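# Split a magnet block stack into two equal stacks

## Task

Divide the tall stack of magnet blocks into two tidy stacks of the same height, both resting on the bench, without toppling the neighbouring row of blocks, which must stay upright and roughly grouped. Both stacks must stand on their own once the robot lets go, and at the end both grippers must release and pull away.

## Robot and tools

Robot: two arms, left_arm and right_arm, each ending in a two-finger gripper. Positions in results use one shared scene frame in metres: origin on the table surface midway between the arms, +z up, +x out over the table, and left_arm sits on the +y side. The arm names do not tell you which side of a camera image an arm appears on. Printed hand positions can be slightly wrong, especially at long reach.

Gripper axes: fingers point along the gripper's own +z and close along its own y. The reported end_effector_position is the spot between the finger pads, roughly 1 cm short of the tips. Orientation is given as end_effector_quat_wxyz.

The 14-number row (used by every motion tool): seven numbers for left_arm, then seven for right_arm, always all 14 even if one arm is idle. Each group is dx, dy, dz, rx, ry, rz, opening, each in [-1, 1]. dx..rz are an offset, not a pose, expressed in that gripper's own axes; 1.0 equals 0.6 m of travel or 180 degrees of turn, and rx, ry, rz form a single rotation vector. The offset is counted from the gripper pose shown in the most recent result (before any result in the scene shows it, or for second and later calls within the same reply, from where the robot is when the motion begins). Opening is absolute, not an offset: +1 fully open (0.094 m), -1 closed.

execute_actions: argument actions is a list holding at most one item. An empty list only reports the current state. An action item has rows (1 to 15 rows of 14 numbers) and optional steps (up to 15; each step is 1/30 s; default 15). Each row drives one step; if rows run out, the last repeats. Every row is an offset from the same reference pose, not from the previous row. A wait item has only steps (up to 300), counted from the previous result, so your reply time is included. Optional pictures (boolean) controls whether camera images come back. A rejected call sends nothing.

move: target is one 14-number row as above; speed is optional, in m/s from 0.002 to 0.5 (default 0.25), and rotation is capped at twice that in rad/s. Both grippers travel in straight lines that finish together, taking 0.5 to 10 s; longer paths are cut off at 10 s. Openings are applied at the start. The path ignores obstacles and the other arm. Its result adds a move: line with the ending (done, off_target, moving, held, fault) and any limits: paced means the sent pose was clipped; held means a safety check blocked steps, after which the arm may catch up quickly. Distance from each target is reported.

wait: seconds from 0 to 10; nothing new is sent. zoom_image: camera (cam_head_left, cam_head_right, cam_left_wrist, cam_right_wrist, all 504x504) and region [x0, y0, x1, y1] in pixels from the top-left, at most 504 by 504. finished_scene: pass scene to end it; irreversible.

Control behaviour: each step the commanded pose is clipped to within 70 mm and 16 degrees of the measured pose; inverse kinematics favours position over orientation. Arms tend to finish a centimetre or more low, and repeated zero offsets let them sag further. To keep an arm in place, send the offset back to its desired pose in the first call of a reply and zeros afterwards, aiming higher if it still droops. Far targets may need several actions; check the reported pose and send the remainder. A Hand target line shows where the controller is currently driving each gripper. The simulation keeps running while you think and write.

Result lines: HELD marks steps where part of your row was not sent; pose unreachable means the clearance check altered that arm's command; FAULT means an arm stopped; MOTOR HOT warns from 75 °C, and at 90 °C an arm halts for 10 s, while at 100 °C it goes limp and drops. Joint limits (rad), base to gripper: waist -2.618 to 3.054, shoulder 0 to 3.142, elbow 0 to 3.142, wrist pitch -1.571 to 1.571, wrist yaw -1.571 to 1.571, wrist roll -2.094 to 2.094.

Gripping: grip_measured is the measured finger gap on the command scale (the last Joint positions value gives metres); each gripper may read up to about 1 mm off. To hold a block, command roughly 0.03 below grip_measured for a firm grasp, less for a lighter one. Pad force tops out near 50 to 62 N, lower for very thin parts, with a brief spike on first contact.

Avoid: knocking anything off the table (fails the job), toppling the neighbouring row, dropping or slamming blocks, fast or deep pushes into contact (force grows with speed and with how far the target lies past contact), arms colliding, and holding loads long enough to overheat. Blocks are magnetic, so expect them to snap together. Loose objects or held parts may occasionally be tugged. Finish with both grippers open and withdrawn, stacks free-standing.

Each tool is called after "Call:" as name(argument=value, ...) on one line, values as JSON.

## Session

Call:
execute_actions(actions=[])

Scene clock: 0.00 s of 4600.00 s.
left_arm: end_effector_position=(+0.4330, +0.0306, +0.1291) grip_measured=+1.000 end_effector_quat_wxyz=(+0.573, -0.265, +0.771, -0.080) | right_arm: end_effector_position=(+0.5879, -0.2457, +0.1324) grip_measured=+1.000 end_effector_quat_wxyz=(+0.370, +0.268, +0.590, +0.666)
Joint positions: left_arm=[-0.748  1.879  1.024  0.305 -0.887 -0.914  0.094] | right_arm=[-0.311  2.389  1.159  1.454 -0.761  1.645  0.094]
Joint velocities: left_arm=[-0.007 -0.022  0.007  0.051 -0.066 -0.022  0.   ] | right_arm=[ 0.002 -0.002 -0.022  0.007  0.051  0.051  0.   ]
Hand target (left_arm): +0.433, +0.032, +0.132; +0.575, -0.265, +0.771, -0.075
Hand target (right_arm): +0.589, -0.246, +0.140; +0.378, +0.261, +0.588, +0.666

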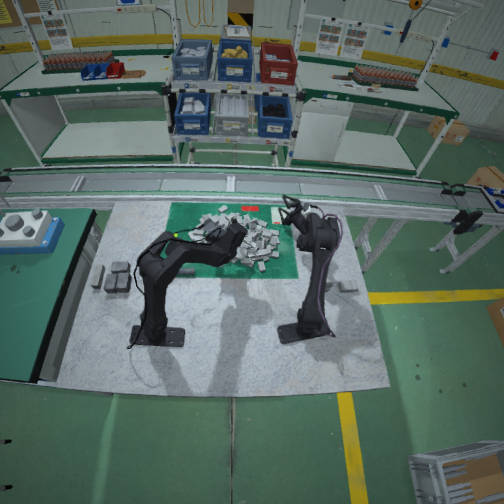

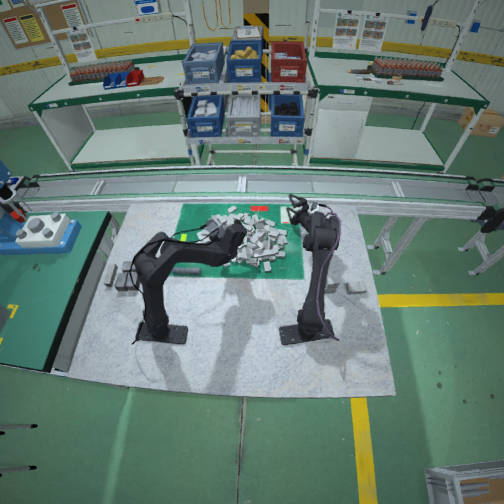

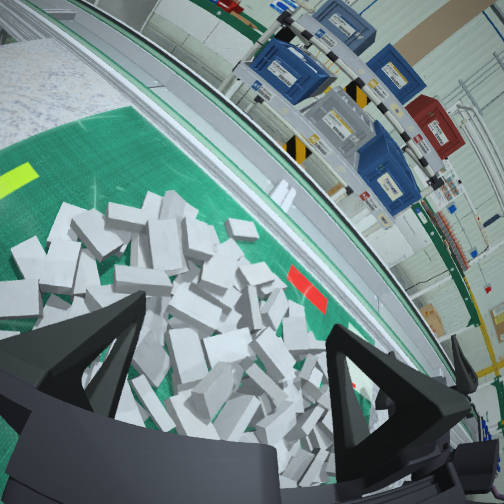

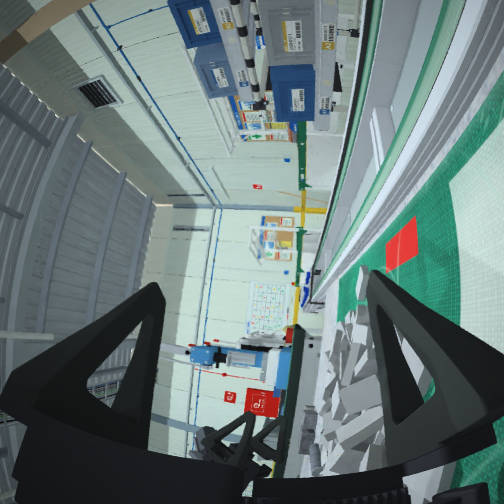

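Call:
move(target=[0.15,0,-0.405,0.541,0.111,0.276,1,0.088,0.193,-0.435,0.494,0.274,-0.199,1])

Scene clock: 13.27 s of 4600.00 s.
left_arm: end_effector_position=(+0.1892, -0.0540, +0.1183) grip_measured=+1.000 end_effector_quat_wxyz=(+0.422, +0.552, +0.577, -0.429) | right_arm: end_effector_position=(+0.3377, -0.3623, +0.1966) grip_measured=+1.000 end_effector_quat_wxyz=(+0.021, +0.019, +1.000, -0.008)
Joint positions: left_arm=[-0.622  1.458  0.404  0.615  0.863  0.312  0.094] | right_arm=[-0.392  1.724  1.745 -1.547  0.008 -0.182  0.094]
Joint velocities: left_arm=[-0.007 -0.002 -0.017 -0.037 -0.022  0.022  0.   ] | right_arm=[ 0.007 -0.002 -0.007 -0.007 -0.037  0.066  0.   ]
Hand target (left_arm): +0.191, -0.058, +0.134; +0.436, +0.560, +0.558, -0.430
Hand target (right_arm): +0.333, -0.359, +0.200; +0.020, +0.008, +1.000, -0.012
Off the commanded pose (left_arm): 0.016 m, 2 deg.
Off the commanded pose (right_arm): 0.009 m, 3 deg.
joint sent to its limit (right arm) — the command would take joint 4 (wrist pitch) past its lower limit, so that joint was sent only as far as its limit.
After step 90, 5.70 s passed at rest.
move: off_target (left_arm, right_arm)

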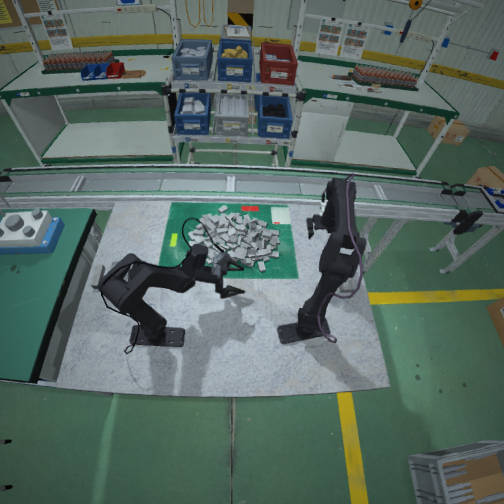

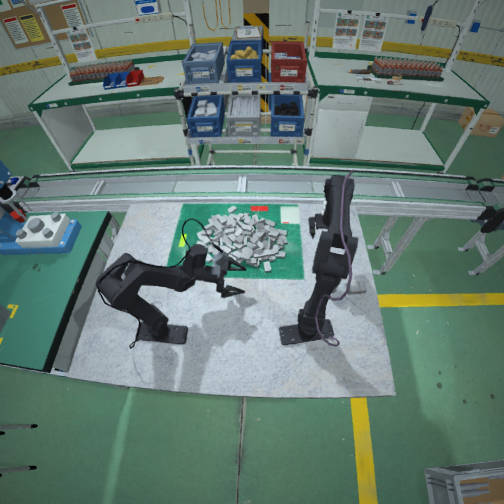

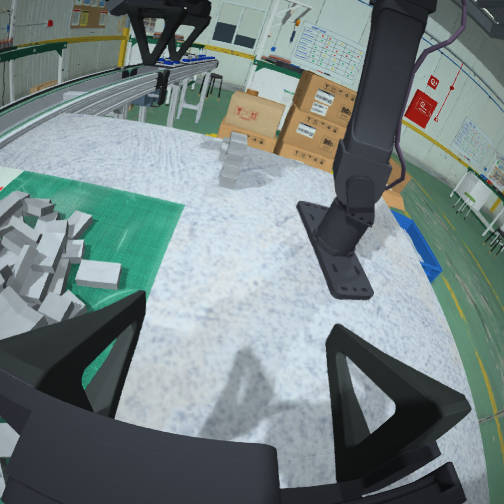

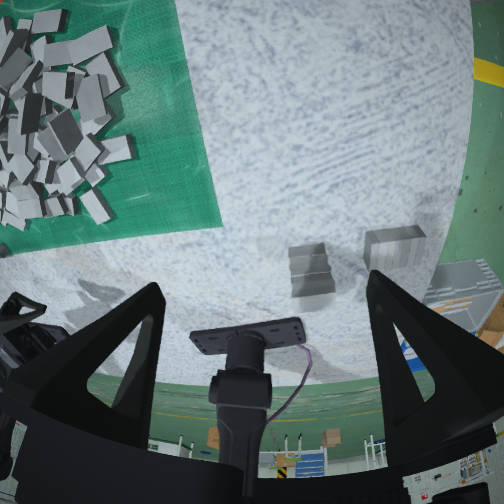

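Call:
move(target=[0,0,0.08,0,0,0,1,0.213,-0.068,0.1,-0.005,0.013,-0.012,1])

Call:
zoom_image(camera="cam_left_wrist", region=[170,70,310,210])

Scene clock: 17.90 s of 4600.00 s.
left_arm: end_effector_position=(+0.1852, -0.0925, +0.1012) grip_measured=+1.000 end_effector_quat_wxyz=(+0.417, +0.552, +0.581, -0.428) | right_arm: end_effector_position=(+0.2111, -0.4008, +0.1326) grip_measured=+1.000 end_effector_quat_wxyz=(-0.013, +0.000, +1.000, -0.003)
Joint positions: left_arm=[-0.755  1.627  0.453  0.778  0.74   0.236  0.094] | right_arm=[-0.699  1.353  1.131 -1.368  0.018 -0.525  0.094]
Joint velocities: left_arm=[-0.012  0.002 -0.007 -0.066 -0.037 -0.081  0.   ] | right_arm=[-0.002 -0.002 -0.007 -0.066  0.037  0.022  0.   ]
Hand target (left_arm): +0.189, -0.100, +0.106; +0.422, +0.552, +0.577, -0.429
Hand target (right_arm): +0.210, -0.402, +0.133; -0.001, -0.000, +1.000, -0.005
Off the commanded pose (left_arm): 0.010 m, 1 deg.
Off the commanded pose (right_arm): 0.002 m, 2 deg.
After step 90, 0.37 s passed at rest.
move: done

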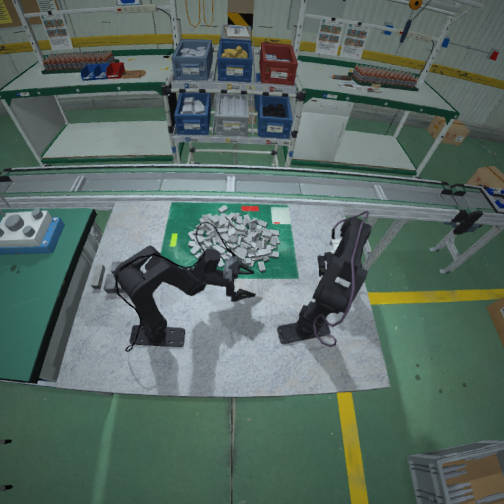

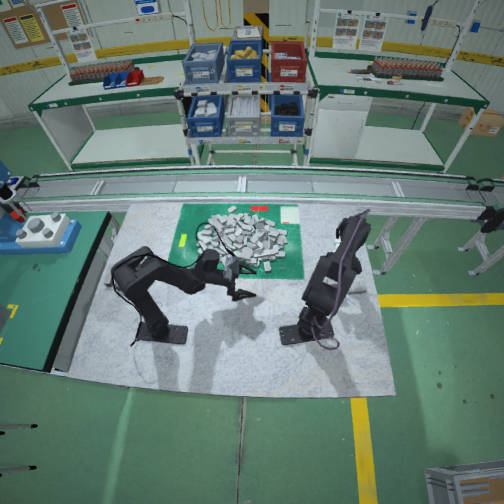

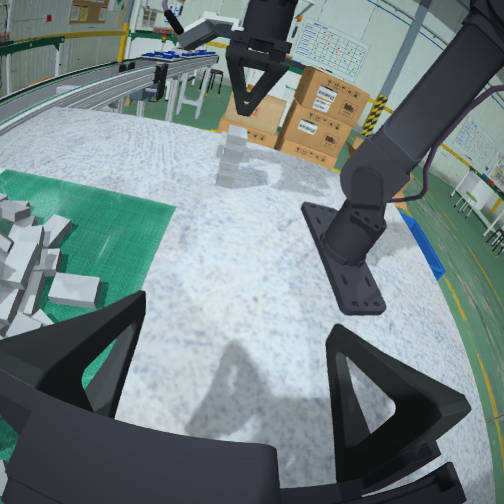

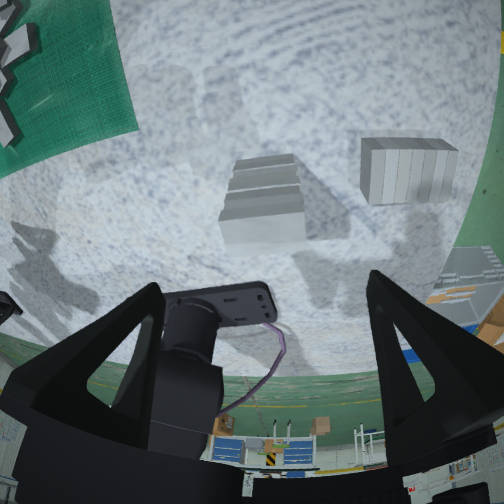

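Region (170, 70, 310, 210) of cam_left_wrist's 504x504 image, scaled by 3.600, with more detail than that image has.

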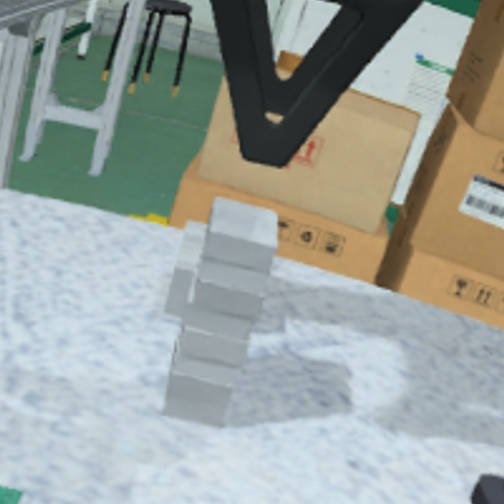

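Call:
move(target=[0,0,0,0,0,0,1,-0.011,0,0.118,0,-0.008,-0.018,0.4], speed=0.1)

Call:
zoom_image(camera="cam_left_wrist", region=[190,105,280,195])

Scene clock: 24.43 s of 4600.00 s.
left_arm: end_effector_position=(+0.1854, -0.0925, +0.1014) grip_measured=+1.000 end_effector_quat_wxyz=(+0.417, +0.552, +0.581, -0.428) | right_arm: end_effector_position=(+0.2147, -0.4020, +0.0657) grip_measured=+0.402 end_effector_quat_wxyz=(-0.001, -0.023, +1.000, -0.007)
Joint positions: left_arm=[-0.755  1.627  0.453  0.779  0.739  0.236  0.094] | right_arm=[-0.699  1.375  0.88  -1.071  0.013 -0.571  0.066]
Joint velocities: left_arm=[-0.012 -0.037 -0.007 -0.11   0.051  0.037  0.   ] | right_arm=[ 0.002  0.007 -0.007 -0.022  0.007  0.022 -0.001]
Hand target (left_arm): +0.185, -0.092, +0.101; +0.417, +0.552, +0.581, -0.428
Hand target (right_arm): +0.215, -0.401, +0.062; -0.000, -0.028, +1.000, -0.002
Off the commanded pose (left_arm): 0.000 m, 0 deg.
Off the commanded pose (right_arm): 0.004 m, 1 deg.
After step 90, 2.23 s passed at rest.
move: done

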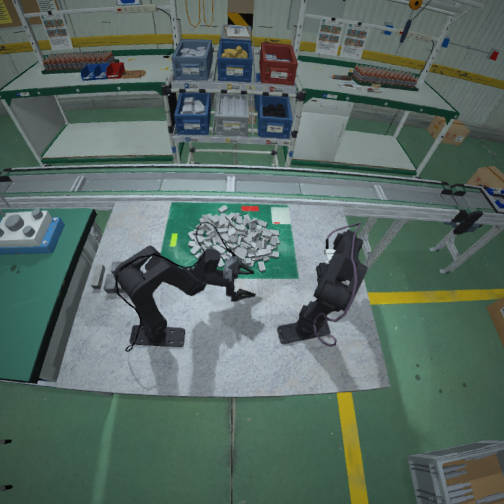

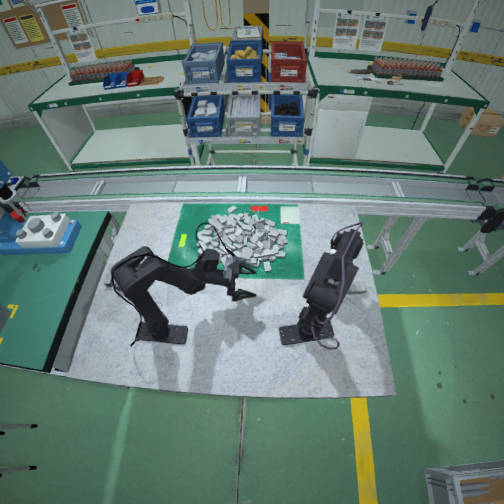

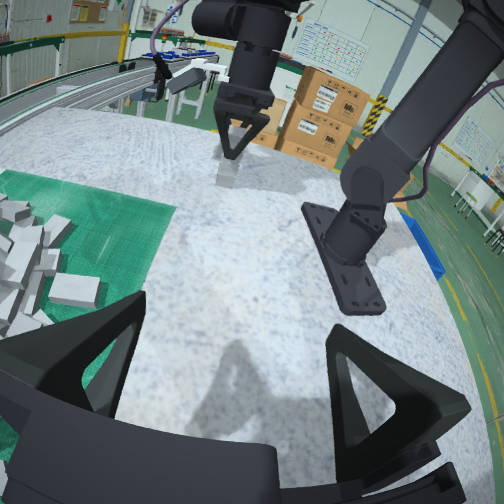

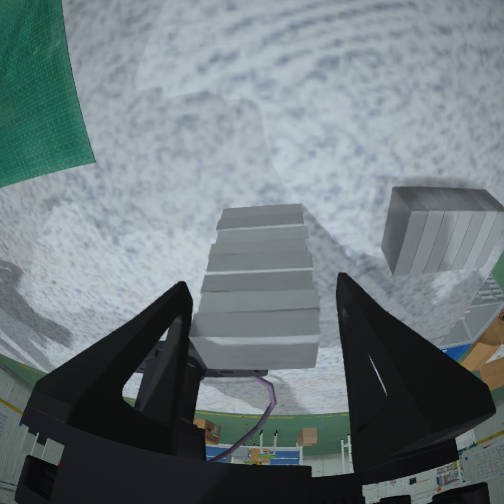

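Region (190, 105, 280, 195) of cam_left_wrist's 504x504 image, scaled by 5.600, with more detail than that image has.

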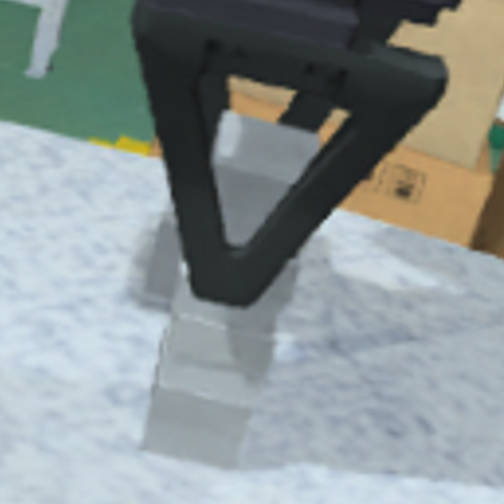

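Call:
move(target=[0,0,0,0,0,0,1,0.004,0.008,0.017,-0.004,0,0,0.1], speed=0.04)

Call:
zoom_image(camera="cam_left_wrist", region=[190,105,280,195])

Call:
zoom_image(camera="cam_right_wrist", region=[160,190,360,390])

Scene clock: 31.37 s of 4600.00 s.
left_arm: end_effector_position=(+0.1854, -0.0925, +0.1014) grip_measured=+1.000 end_effector_quat_wxyz=(+0.417, +0.552, +0.581, -0.428) | right_arm: end_effector_position=(+0.2109, -0.3996, +0.0587) grip_measured=+0.102 end_effector_quat_wxyz=(-0.005, -0.023, +1.000, -0.004)
Joint positions: left_arm=[-0.755  1.627  0.453  0.779  0.739  0.236  0.094] | right_arm=[-0.699  1.375  0.852 -1.053  0.012 -0.572  0.052]
Joint velocities: left_arm=[-0.012  0.002 -0.002  0.081  0.022  0.022  0.   ] | right_arm=[-0.022 -0.002 -0.012  0.022  0.051 -0.007 -0.001]
Hand target (left_arm): +0.185, -0.093, +0.101; +0.417, +0.552, +0.581, -0.428
Hand target (right_arm): +0.212, -0.397, +0.056; -0.001, -0.023, +1.000, -0.001
Off the commanded pose (left_arm): 0.000 m, 0 deg.
Off the commanded pose (right_arm): 0.004 m, 1 deg.
After step 90, 3.23 s passed at rest.
move: done

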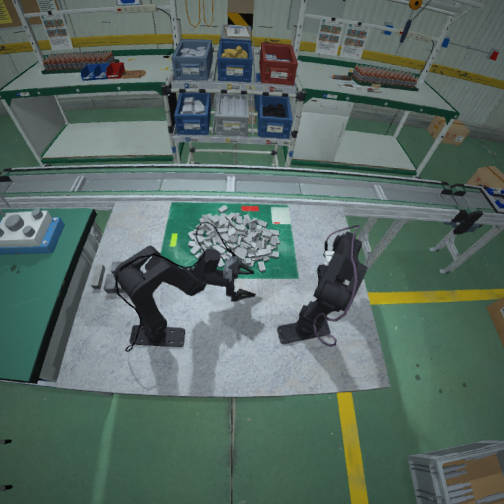

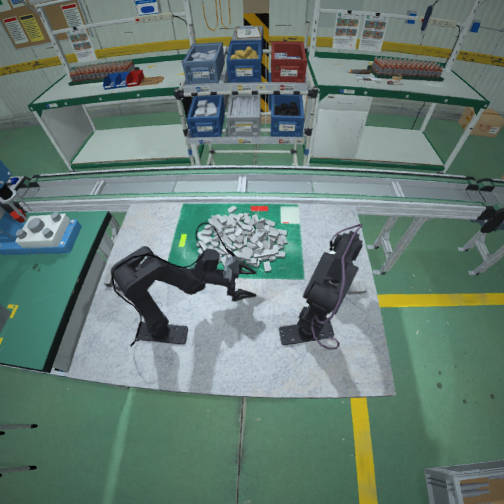

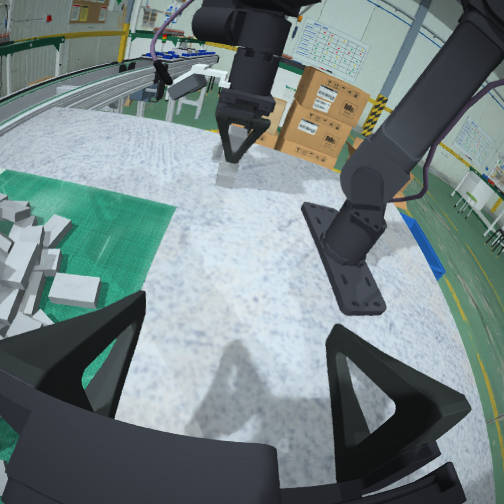

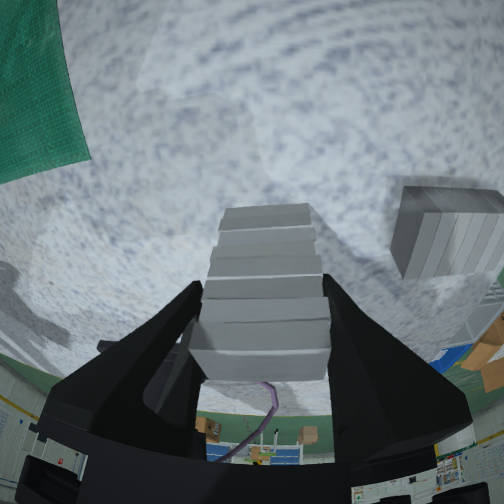

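Region (190, 105, 280, 195) of cam_left_wrist's 504x504 image, scaled by 5.600, with more detail than that image has.

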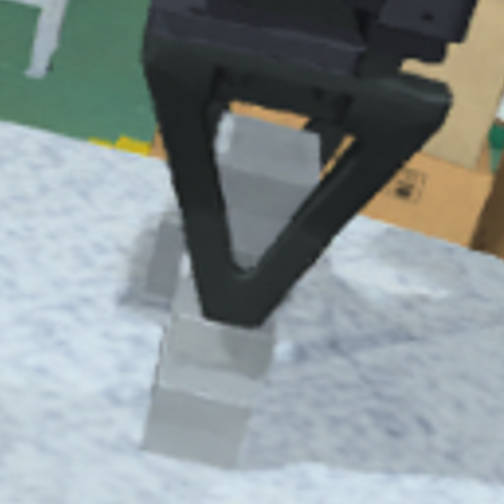

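Region (160, 190, 360, 390) of cam_right_wrist's 504x504 image, scaled by 2.520, with more detail than that image has.

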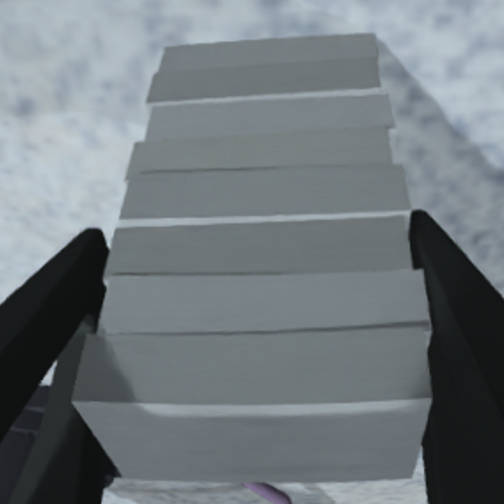

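Call:
execute_actions(actions=[{"rows":[[0,0,0,0,0,0,1,0,0,0,0,0,0,0.06],[0,0,0,0,0,0,1,0,0,0,0,0,0,0.03],[0,0,0,0,0,0,1,0,0,0,0,0,0,0],[0,0,0,0,0,0,1,0,0,0,0,0,0,-0.03],[0,0,0,0,0,0,1,0,0,0,0,0,0,-0.06],[0,0,0,0,0,0,1,0,0,0,0,0,0,-0.09],[0,0,0,0,0,0,1,0,0,0,0,0,0,-0.12],[0,0,0,0,0,0,1,0,0,0,0,0,0,-0.15],[0,0,0,0,0,0,1,0,0,0,0,0,0,-0.18],[0,0,0,0,0,0,1,0,0,0,0,0,0,-0.22]]}], pictures=false)

Call:
execute_actions(actions=[{"rows":[[0,0,0,0,0,0,1,-0.006,-0.004,-0.01,0.004,-0.006,0,-0.22],[0,0,0,0,0,0,1,-0.012,-0.008,-0.02,0.008,-0.012,0,-0.22],[0,0,0,0,0,0,1,-0.012,-0.008,-0.024,0.008,-0.012,0,-0.22],[0,0,0,0,0,0,1,-0.012,-0.008,-0.028,0.008,-0.012,0,-0.22],[0,0,0,0,0,0,1,-0.012,-0.008,-0.032,0.008,-0.012,0,-0.22],[0,0,0,0,0,0,1,-0.012,-0.008,-0.036,0.008,-0.012,0,-0.22],[0,0,0,0,0,0,1,-0.012,-0.008,-0.04,0.008,-0.012,0,-0.22],[0,0,0,0,0,0,1,-0.012,-0.008,-0.044,0.008,-0.012,0,-0.22],[0,0,0,0,0,0,1,-0.012,-0.008,-0.048,0.008,-0.012,0,-0.22],[0,0,0,0,0,0,1,-0.012,-0.008,-0.052,0.008,-0.012,0,-0.22],[0,0,0,0,0,0,1,-0.012,-0.008,-0.056,0.008,-0.012,0,-0.22]]}])

Call:
zoom_image(camera="cam_left_wrist", region=[190,105,280,195])

Scene clock: 42.80 s of 4600.00 s.
left_arm: end_effector_position=(+0.1854, -0.0925, +0.1014) grip_measured=+1.000 end_effector_quat_wxyz=(+0.417, +0.552, +0.581, -0.428) | right_arm: end_effector_position=(+0.2116, -0.4006, +0.0587) grip_measured=-0.064 end_effector_quat_wxyz=(-0.004, -0.023, +1.000, -0.006)
Joint positions: left_arm=[-0.755  1.627  0.453  0.779  0.739  0.236  0.094] | right_arm=[-0.699  1.375  0.852 -1.048  0.015 -0.572  0.044]
Joint velocities: left_arm=[-0.007  0.002 -0.007 -0.007 -0.037  0.037  0.   ] | right_arm=[ 0.012 -0.002  0.002  0.037  0.007  0.051  0.   ]
Hand target (left_arm): +0.185, -0.093, +0.101; +0.417, +0.552, +0.581, -0.428
Hand target (right_arm): +0.211, -0.400, +0.059; -0.005, -0.023, +1.000, -0.004
Off the commanded pose (left_arm): 0.000 m, 0 deg.
Off the commanded pose (right_arm): 0.001 m, 0 deg.
Steps of this call (steps 1 to 90: nothing new was sent; then 7.93 s passed at rest; steps 91 to 105: all 15 steps of this action). Readings (end_effector_position):
91: left_arm (+0.1854, -0.0925, +0.1014) | right_arm (+0.2117, -0.3999, +0.0587)
92: left_arm (+0.1854, -0.0925, +0.1014) | right_arm (+0.2117, -0.4000, +0.0587)
94: left_arm (+0.1854, -0.0925, +0.1014) | right_arm (+0.2117, -0.4005, +0.0587)
98: left_arm (+0.1854, -0.0925, +0.1014) | right_arm (+0.2116, -0.4006, +0.0587)
105: the state above

Scene clock: 43.30 s of 4600.00 s.
left_arm: end_effector_position=(+0.1854, -0.0925, +0.1014) grip_measured=+1.000 end_effector_quat_wxyz=(+0.417, +0.552, +0.581, -0.428) | right_arm: end_effector_position=(+0.2158, -0.4030, +0.0766) grip_measured=-0.064 end_effector_quat_wxyz=(+0.002, -0.023, +1.000, -0.010)
Joint positions: left_arm=[-0.755  1.627  0.453  0.779  0.739  0.236  0.094] | right_arm=[-0.699  1.362  0.914 -1.11   0.015 -0.572  0.044]
Joint velocities: left_arm=[-0.002 -0.012 -0.002 -0.022 -0.022 -0.007  0.   ] | right_arm=[ 0.007 -0.027  0.071 -0.051  0.051 -0.007 -0.001]
Hand target (left_arm): +0.185, -0.093, +0.101; +0.417, +0.552, +0.581, -0.428
Hand target (right_arm): +0.219, -0.405, +0.092; +0.015, -0.023, +0.999, -0.018
Off the commanded pose (left_arm): 0.000 m, 0 deg.
Off the commanded pose (right_arm): 0.016 m, 2 deg.
Steps of this call (steps 1 to 15: all 15 steps of this action). Readings (end_effector_position):
1: left_arm (+0.1854, -0.0925, +0.1014) | right_arm (+0.2116, -0.4006, +0.0587)
2: left_arm (+0.1854, -0.0925, +0.1014) | right_arm (+0.2116, -0.4006, +0.0587)
4: left_arm (+0.1854, -0.0925, +0.1014) | right_arm (+0.2116, -0.4006, +0.0587)
8: left_arm (+0.1854, -0.0925, +0.1014) | right_arm (+0.2113, -0.4004, +0.0626)
15: the state above

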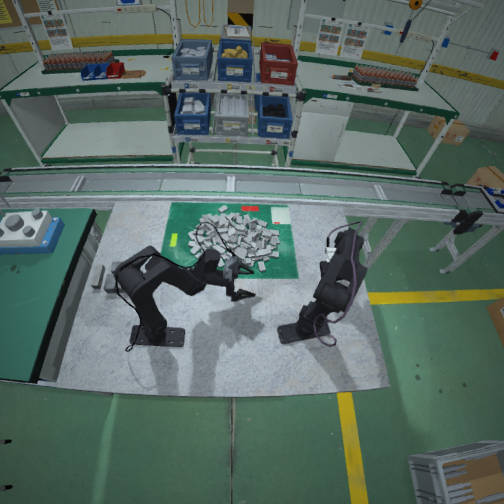

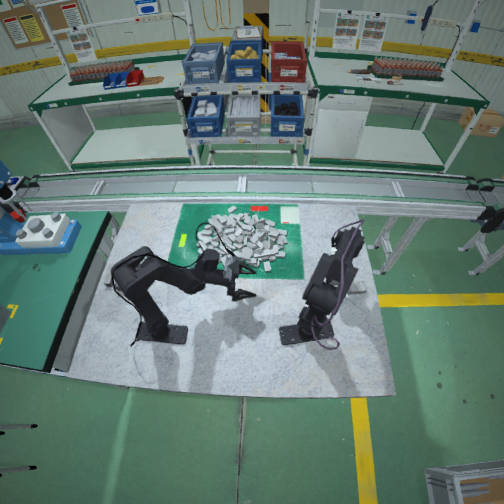

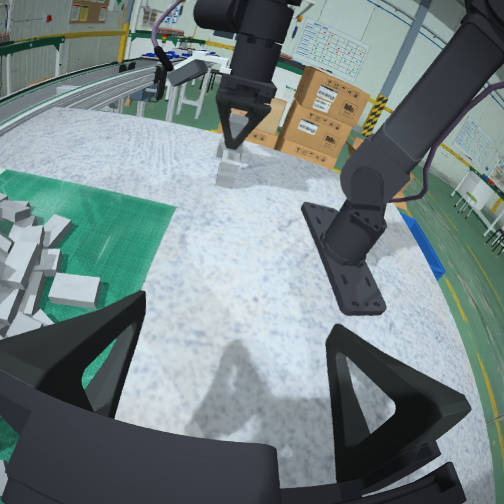

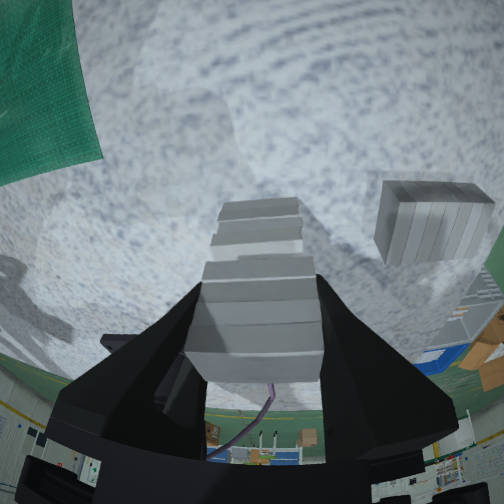

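Region (190, 105, 280, 195) of cam_left_wrist's 504x504 image, scaled by 5.600, with more detail than that image has.

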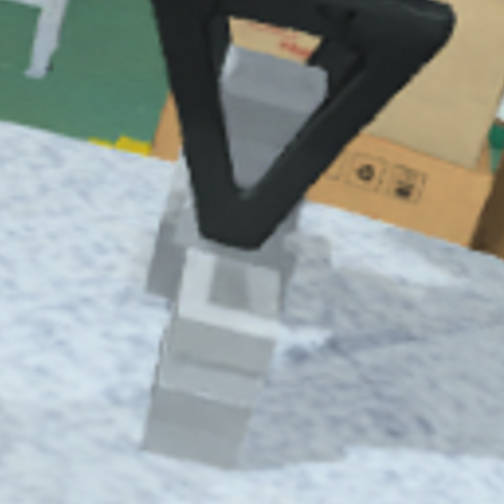

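Call:
move(target=[0,0,0,0,0,0,1,0.015,0.2,-0.015,0,-0.006,0,-0.15], speed=0.1)

Call:
move(target=[0,0,0,0,0,0,1,0,0,0.08,0,0,0,-0.15], speed=0.06)

Scene clock: 48.13 s of 4600.00 s.
left_arm: end_effector_position=(+0.1854, -0.0925, +0.1014) grip_measured=+1.000 end_effector_quat_wxyz=(+0.417, +0.552, +0.581, -0.428) | right_arm: end_effector_position=(+0.2034, -0.2822, +0.0811) grip_measured=-0.064 end_effector_quat_wxyz=(+0.008, -0.024, +1.000, +0.001)
Joint positions: left_arm=[-0.755  1.627  0.453  0.779  0.739  0.236  0.094] | right_arm=[-0.116  1.18   0.808 -1.182 -0.002  0.009  0.044]
Joint velocities: left_arm=[ 0.007 -0.007 -0.012 -0.037  0.007 -0.007  0.   ] | right_arm=[-0.002  0.002  0.002 -0.051  0.007 -0.037 -0.   ]
Hand target (left_arm): +0.185, -0.093, +0.101; +0.417, +0.552, +0.581, -0.428
Hand target (right_arm): +0.200, -0.281, +0.085; +0.014, -0.023, +1.000, -0.001
Off the commanded pose (left_arm): 0.000 m, 0 deg.
Off the commanded pose (right_arm): 0.003 m, 1 deg.
After step 90, 0.07 s passed at rest.
move: done

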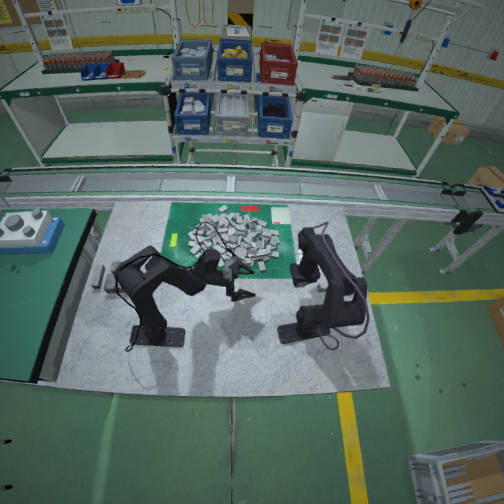

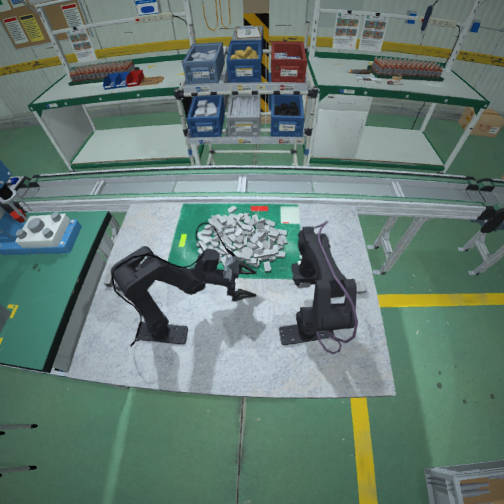

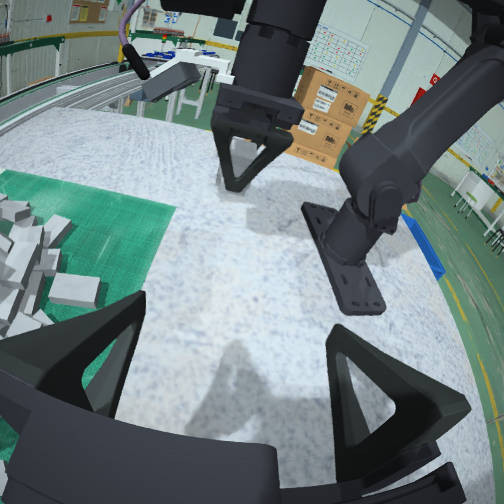

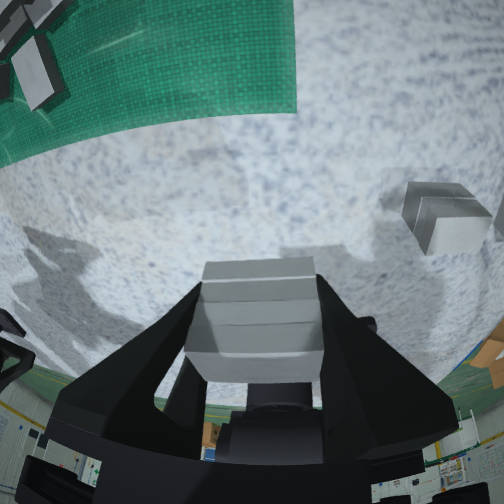

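Scene clock: 49.47 s of 4600.00 s.
left_arm: end_effector_position=(+0.1854, -0.0925, +0.1014) grip_measured=+1.000 end_effector_quat_wxyz=(+0.417, +0.552, +0.581, -0.428) | right_arm: end_effector_position=(+0.2016, -0.2823, +0.0339) grip_measured=-0.064 end_effector_quat_wxyz=(+0.005, -0.024, +1.000, +0.001)
Joint positions: left_arm=[-0.755  1.627  0.453  0.779  0.739  0.236  0.094] | right_arm=[-0.116  1.23   0.646 -0.976 -0.002  0.009  0.044]
Joint velocities: left_arm=[-0.002  0.027 -0.012 -0.051  0.022  0.037  0.   ] | right_arm=[-0.022  0.002  0.002 -0.037 -0.022 -0.022  0.   ]
Hand target (left_arm): +0.185, -0.093, +0.101; +0.417, +0.552, +0.581, -0.428
Hand target (right_arm): +0.204, -0.282, +0.033; +0.008, -0.024, +1.000, +0.001
Off the commanded pose (left_arm): 0.000 m, 0 deg.
Off the commanded pose (right_arm): 0.003 m, 0 deg.
move: done

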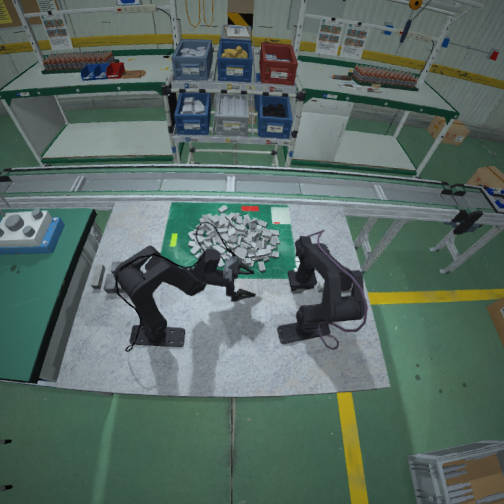

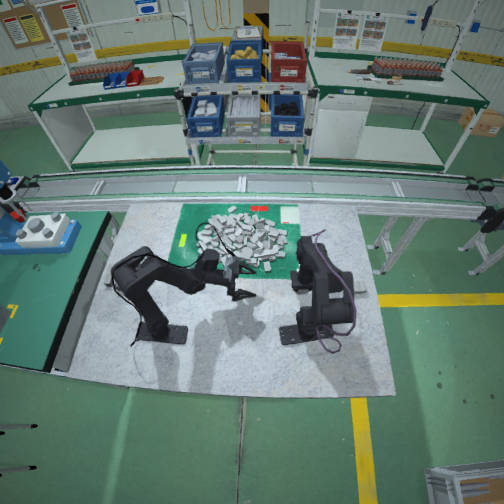

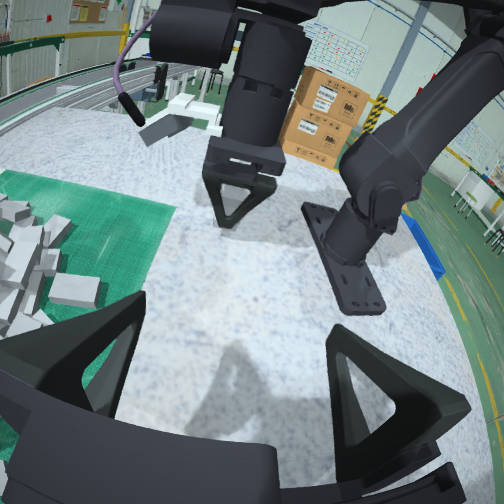

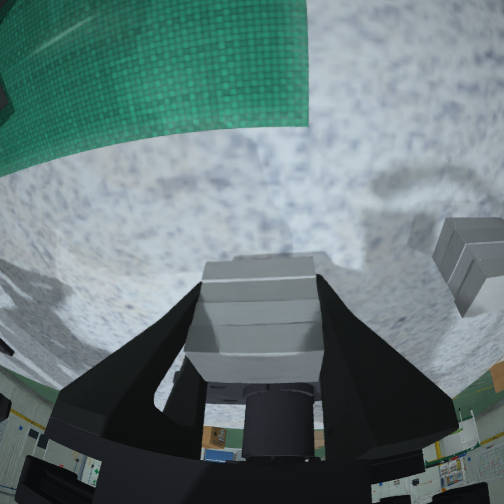

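Call:
move(target=[0,0,0,0,0,0,1,0,0,0.04,0,0.004,0,-0.15], speed=0.02)

Call:
zoom_image(camera="cam_left_wrist", region=[180,160,280,260])

Scene clock: 58.47 s of 4600.00 s.
left_arm: end_effector_position=(+0.1854, -0.0925, +0.1014) grip_measured=+1.000 end_effector_quat_wxyz=(+0.417, +0.552, +0.581, -0.428) | right_arm: end_effector_position=(+0.1998, -0.2824, +0.0161) grip_measured=-0.064 end_effector_quat_wxyz=(-0.004, -0.024, +1.000, +0.001)
Joint positions: left_arm=[-0.755  1.627  0.453  0.779  0.739  0.236  0.094] | right_arm=[-0.116  1.275  0.599 -0.901 -0.002  0.009  0.044]
Joint velocities: left_arm=[-0.007  0.002  0.007 -0.066 -0.007  0.022  0.   ] | right_arm=[ 0.002  0.002 -0.007  0.037 -0.007  0.007  0.   ]
Hand target (left_arm): +0.185, -0.093, +0.101; +0.417, +0.552, +0.581, -0.428
Hand target (right_arm): +0.201, -0.282, +0.010; -0.001, -0.024, +1.000, +0.001
Off the commanded pose (left_arm): 0.000 m, 0 deg.
Off the commanded pose (right_arm): 0.007 m, 0 deg.
After step 90, 4.57 s passed at rest.
move: done

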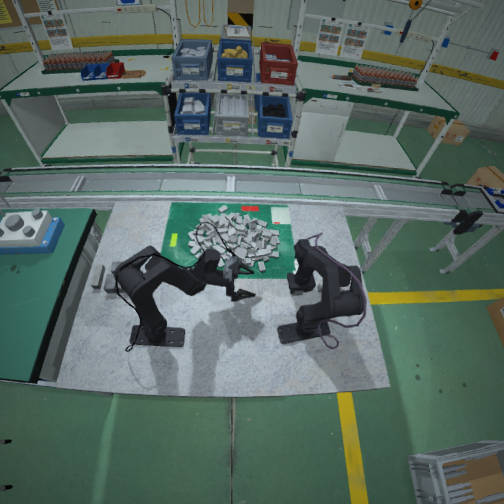

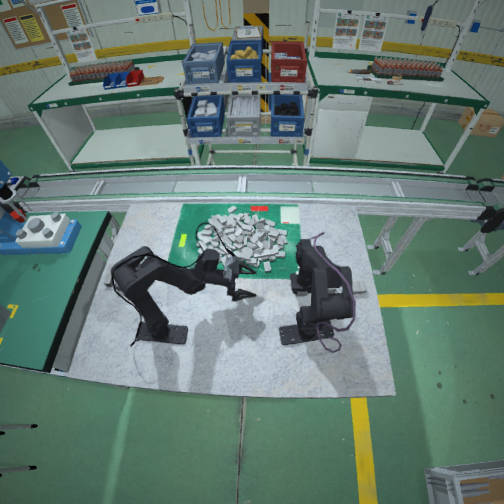

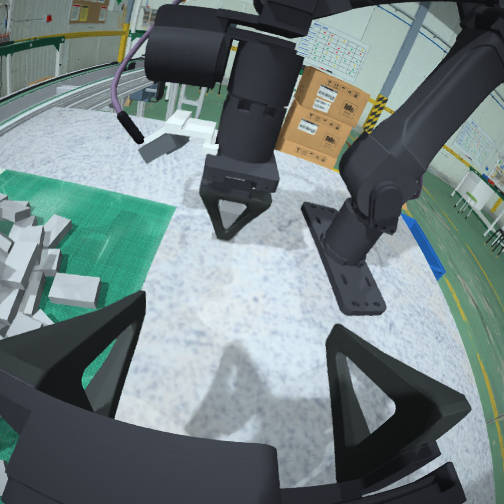

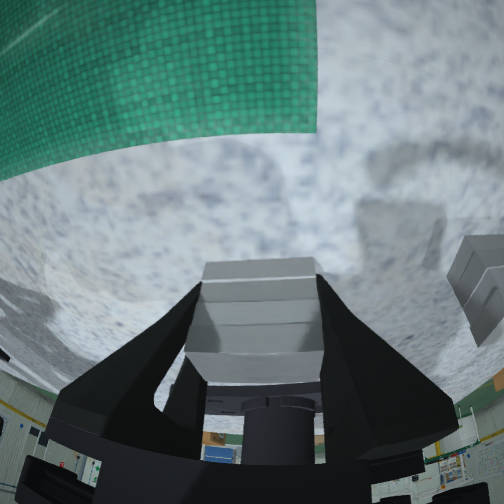

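Region (180, 160, 280, 260) of cam_left_wrist's 504x504 image, scaled by 5.040, with more detail than that image has.

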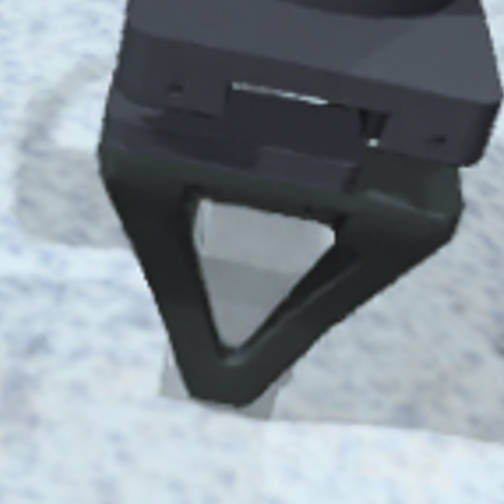

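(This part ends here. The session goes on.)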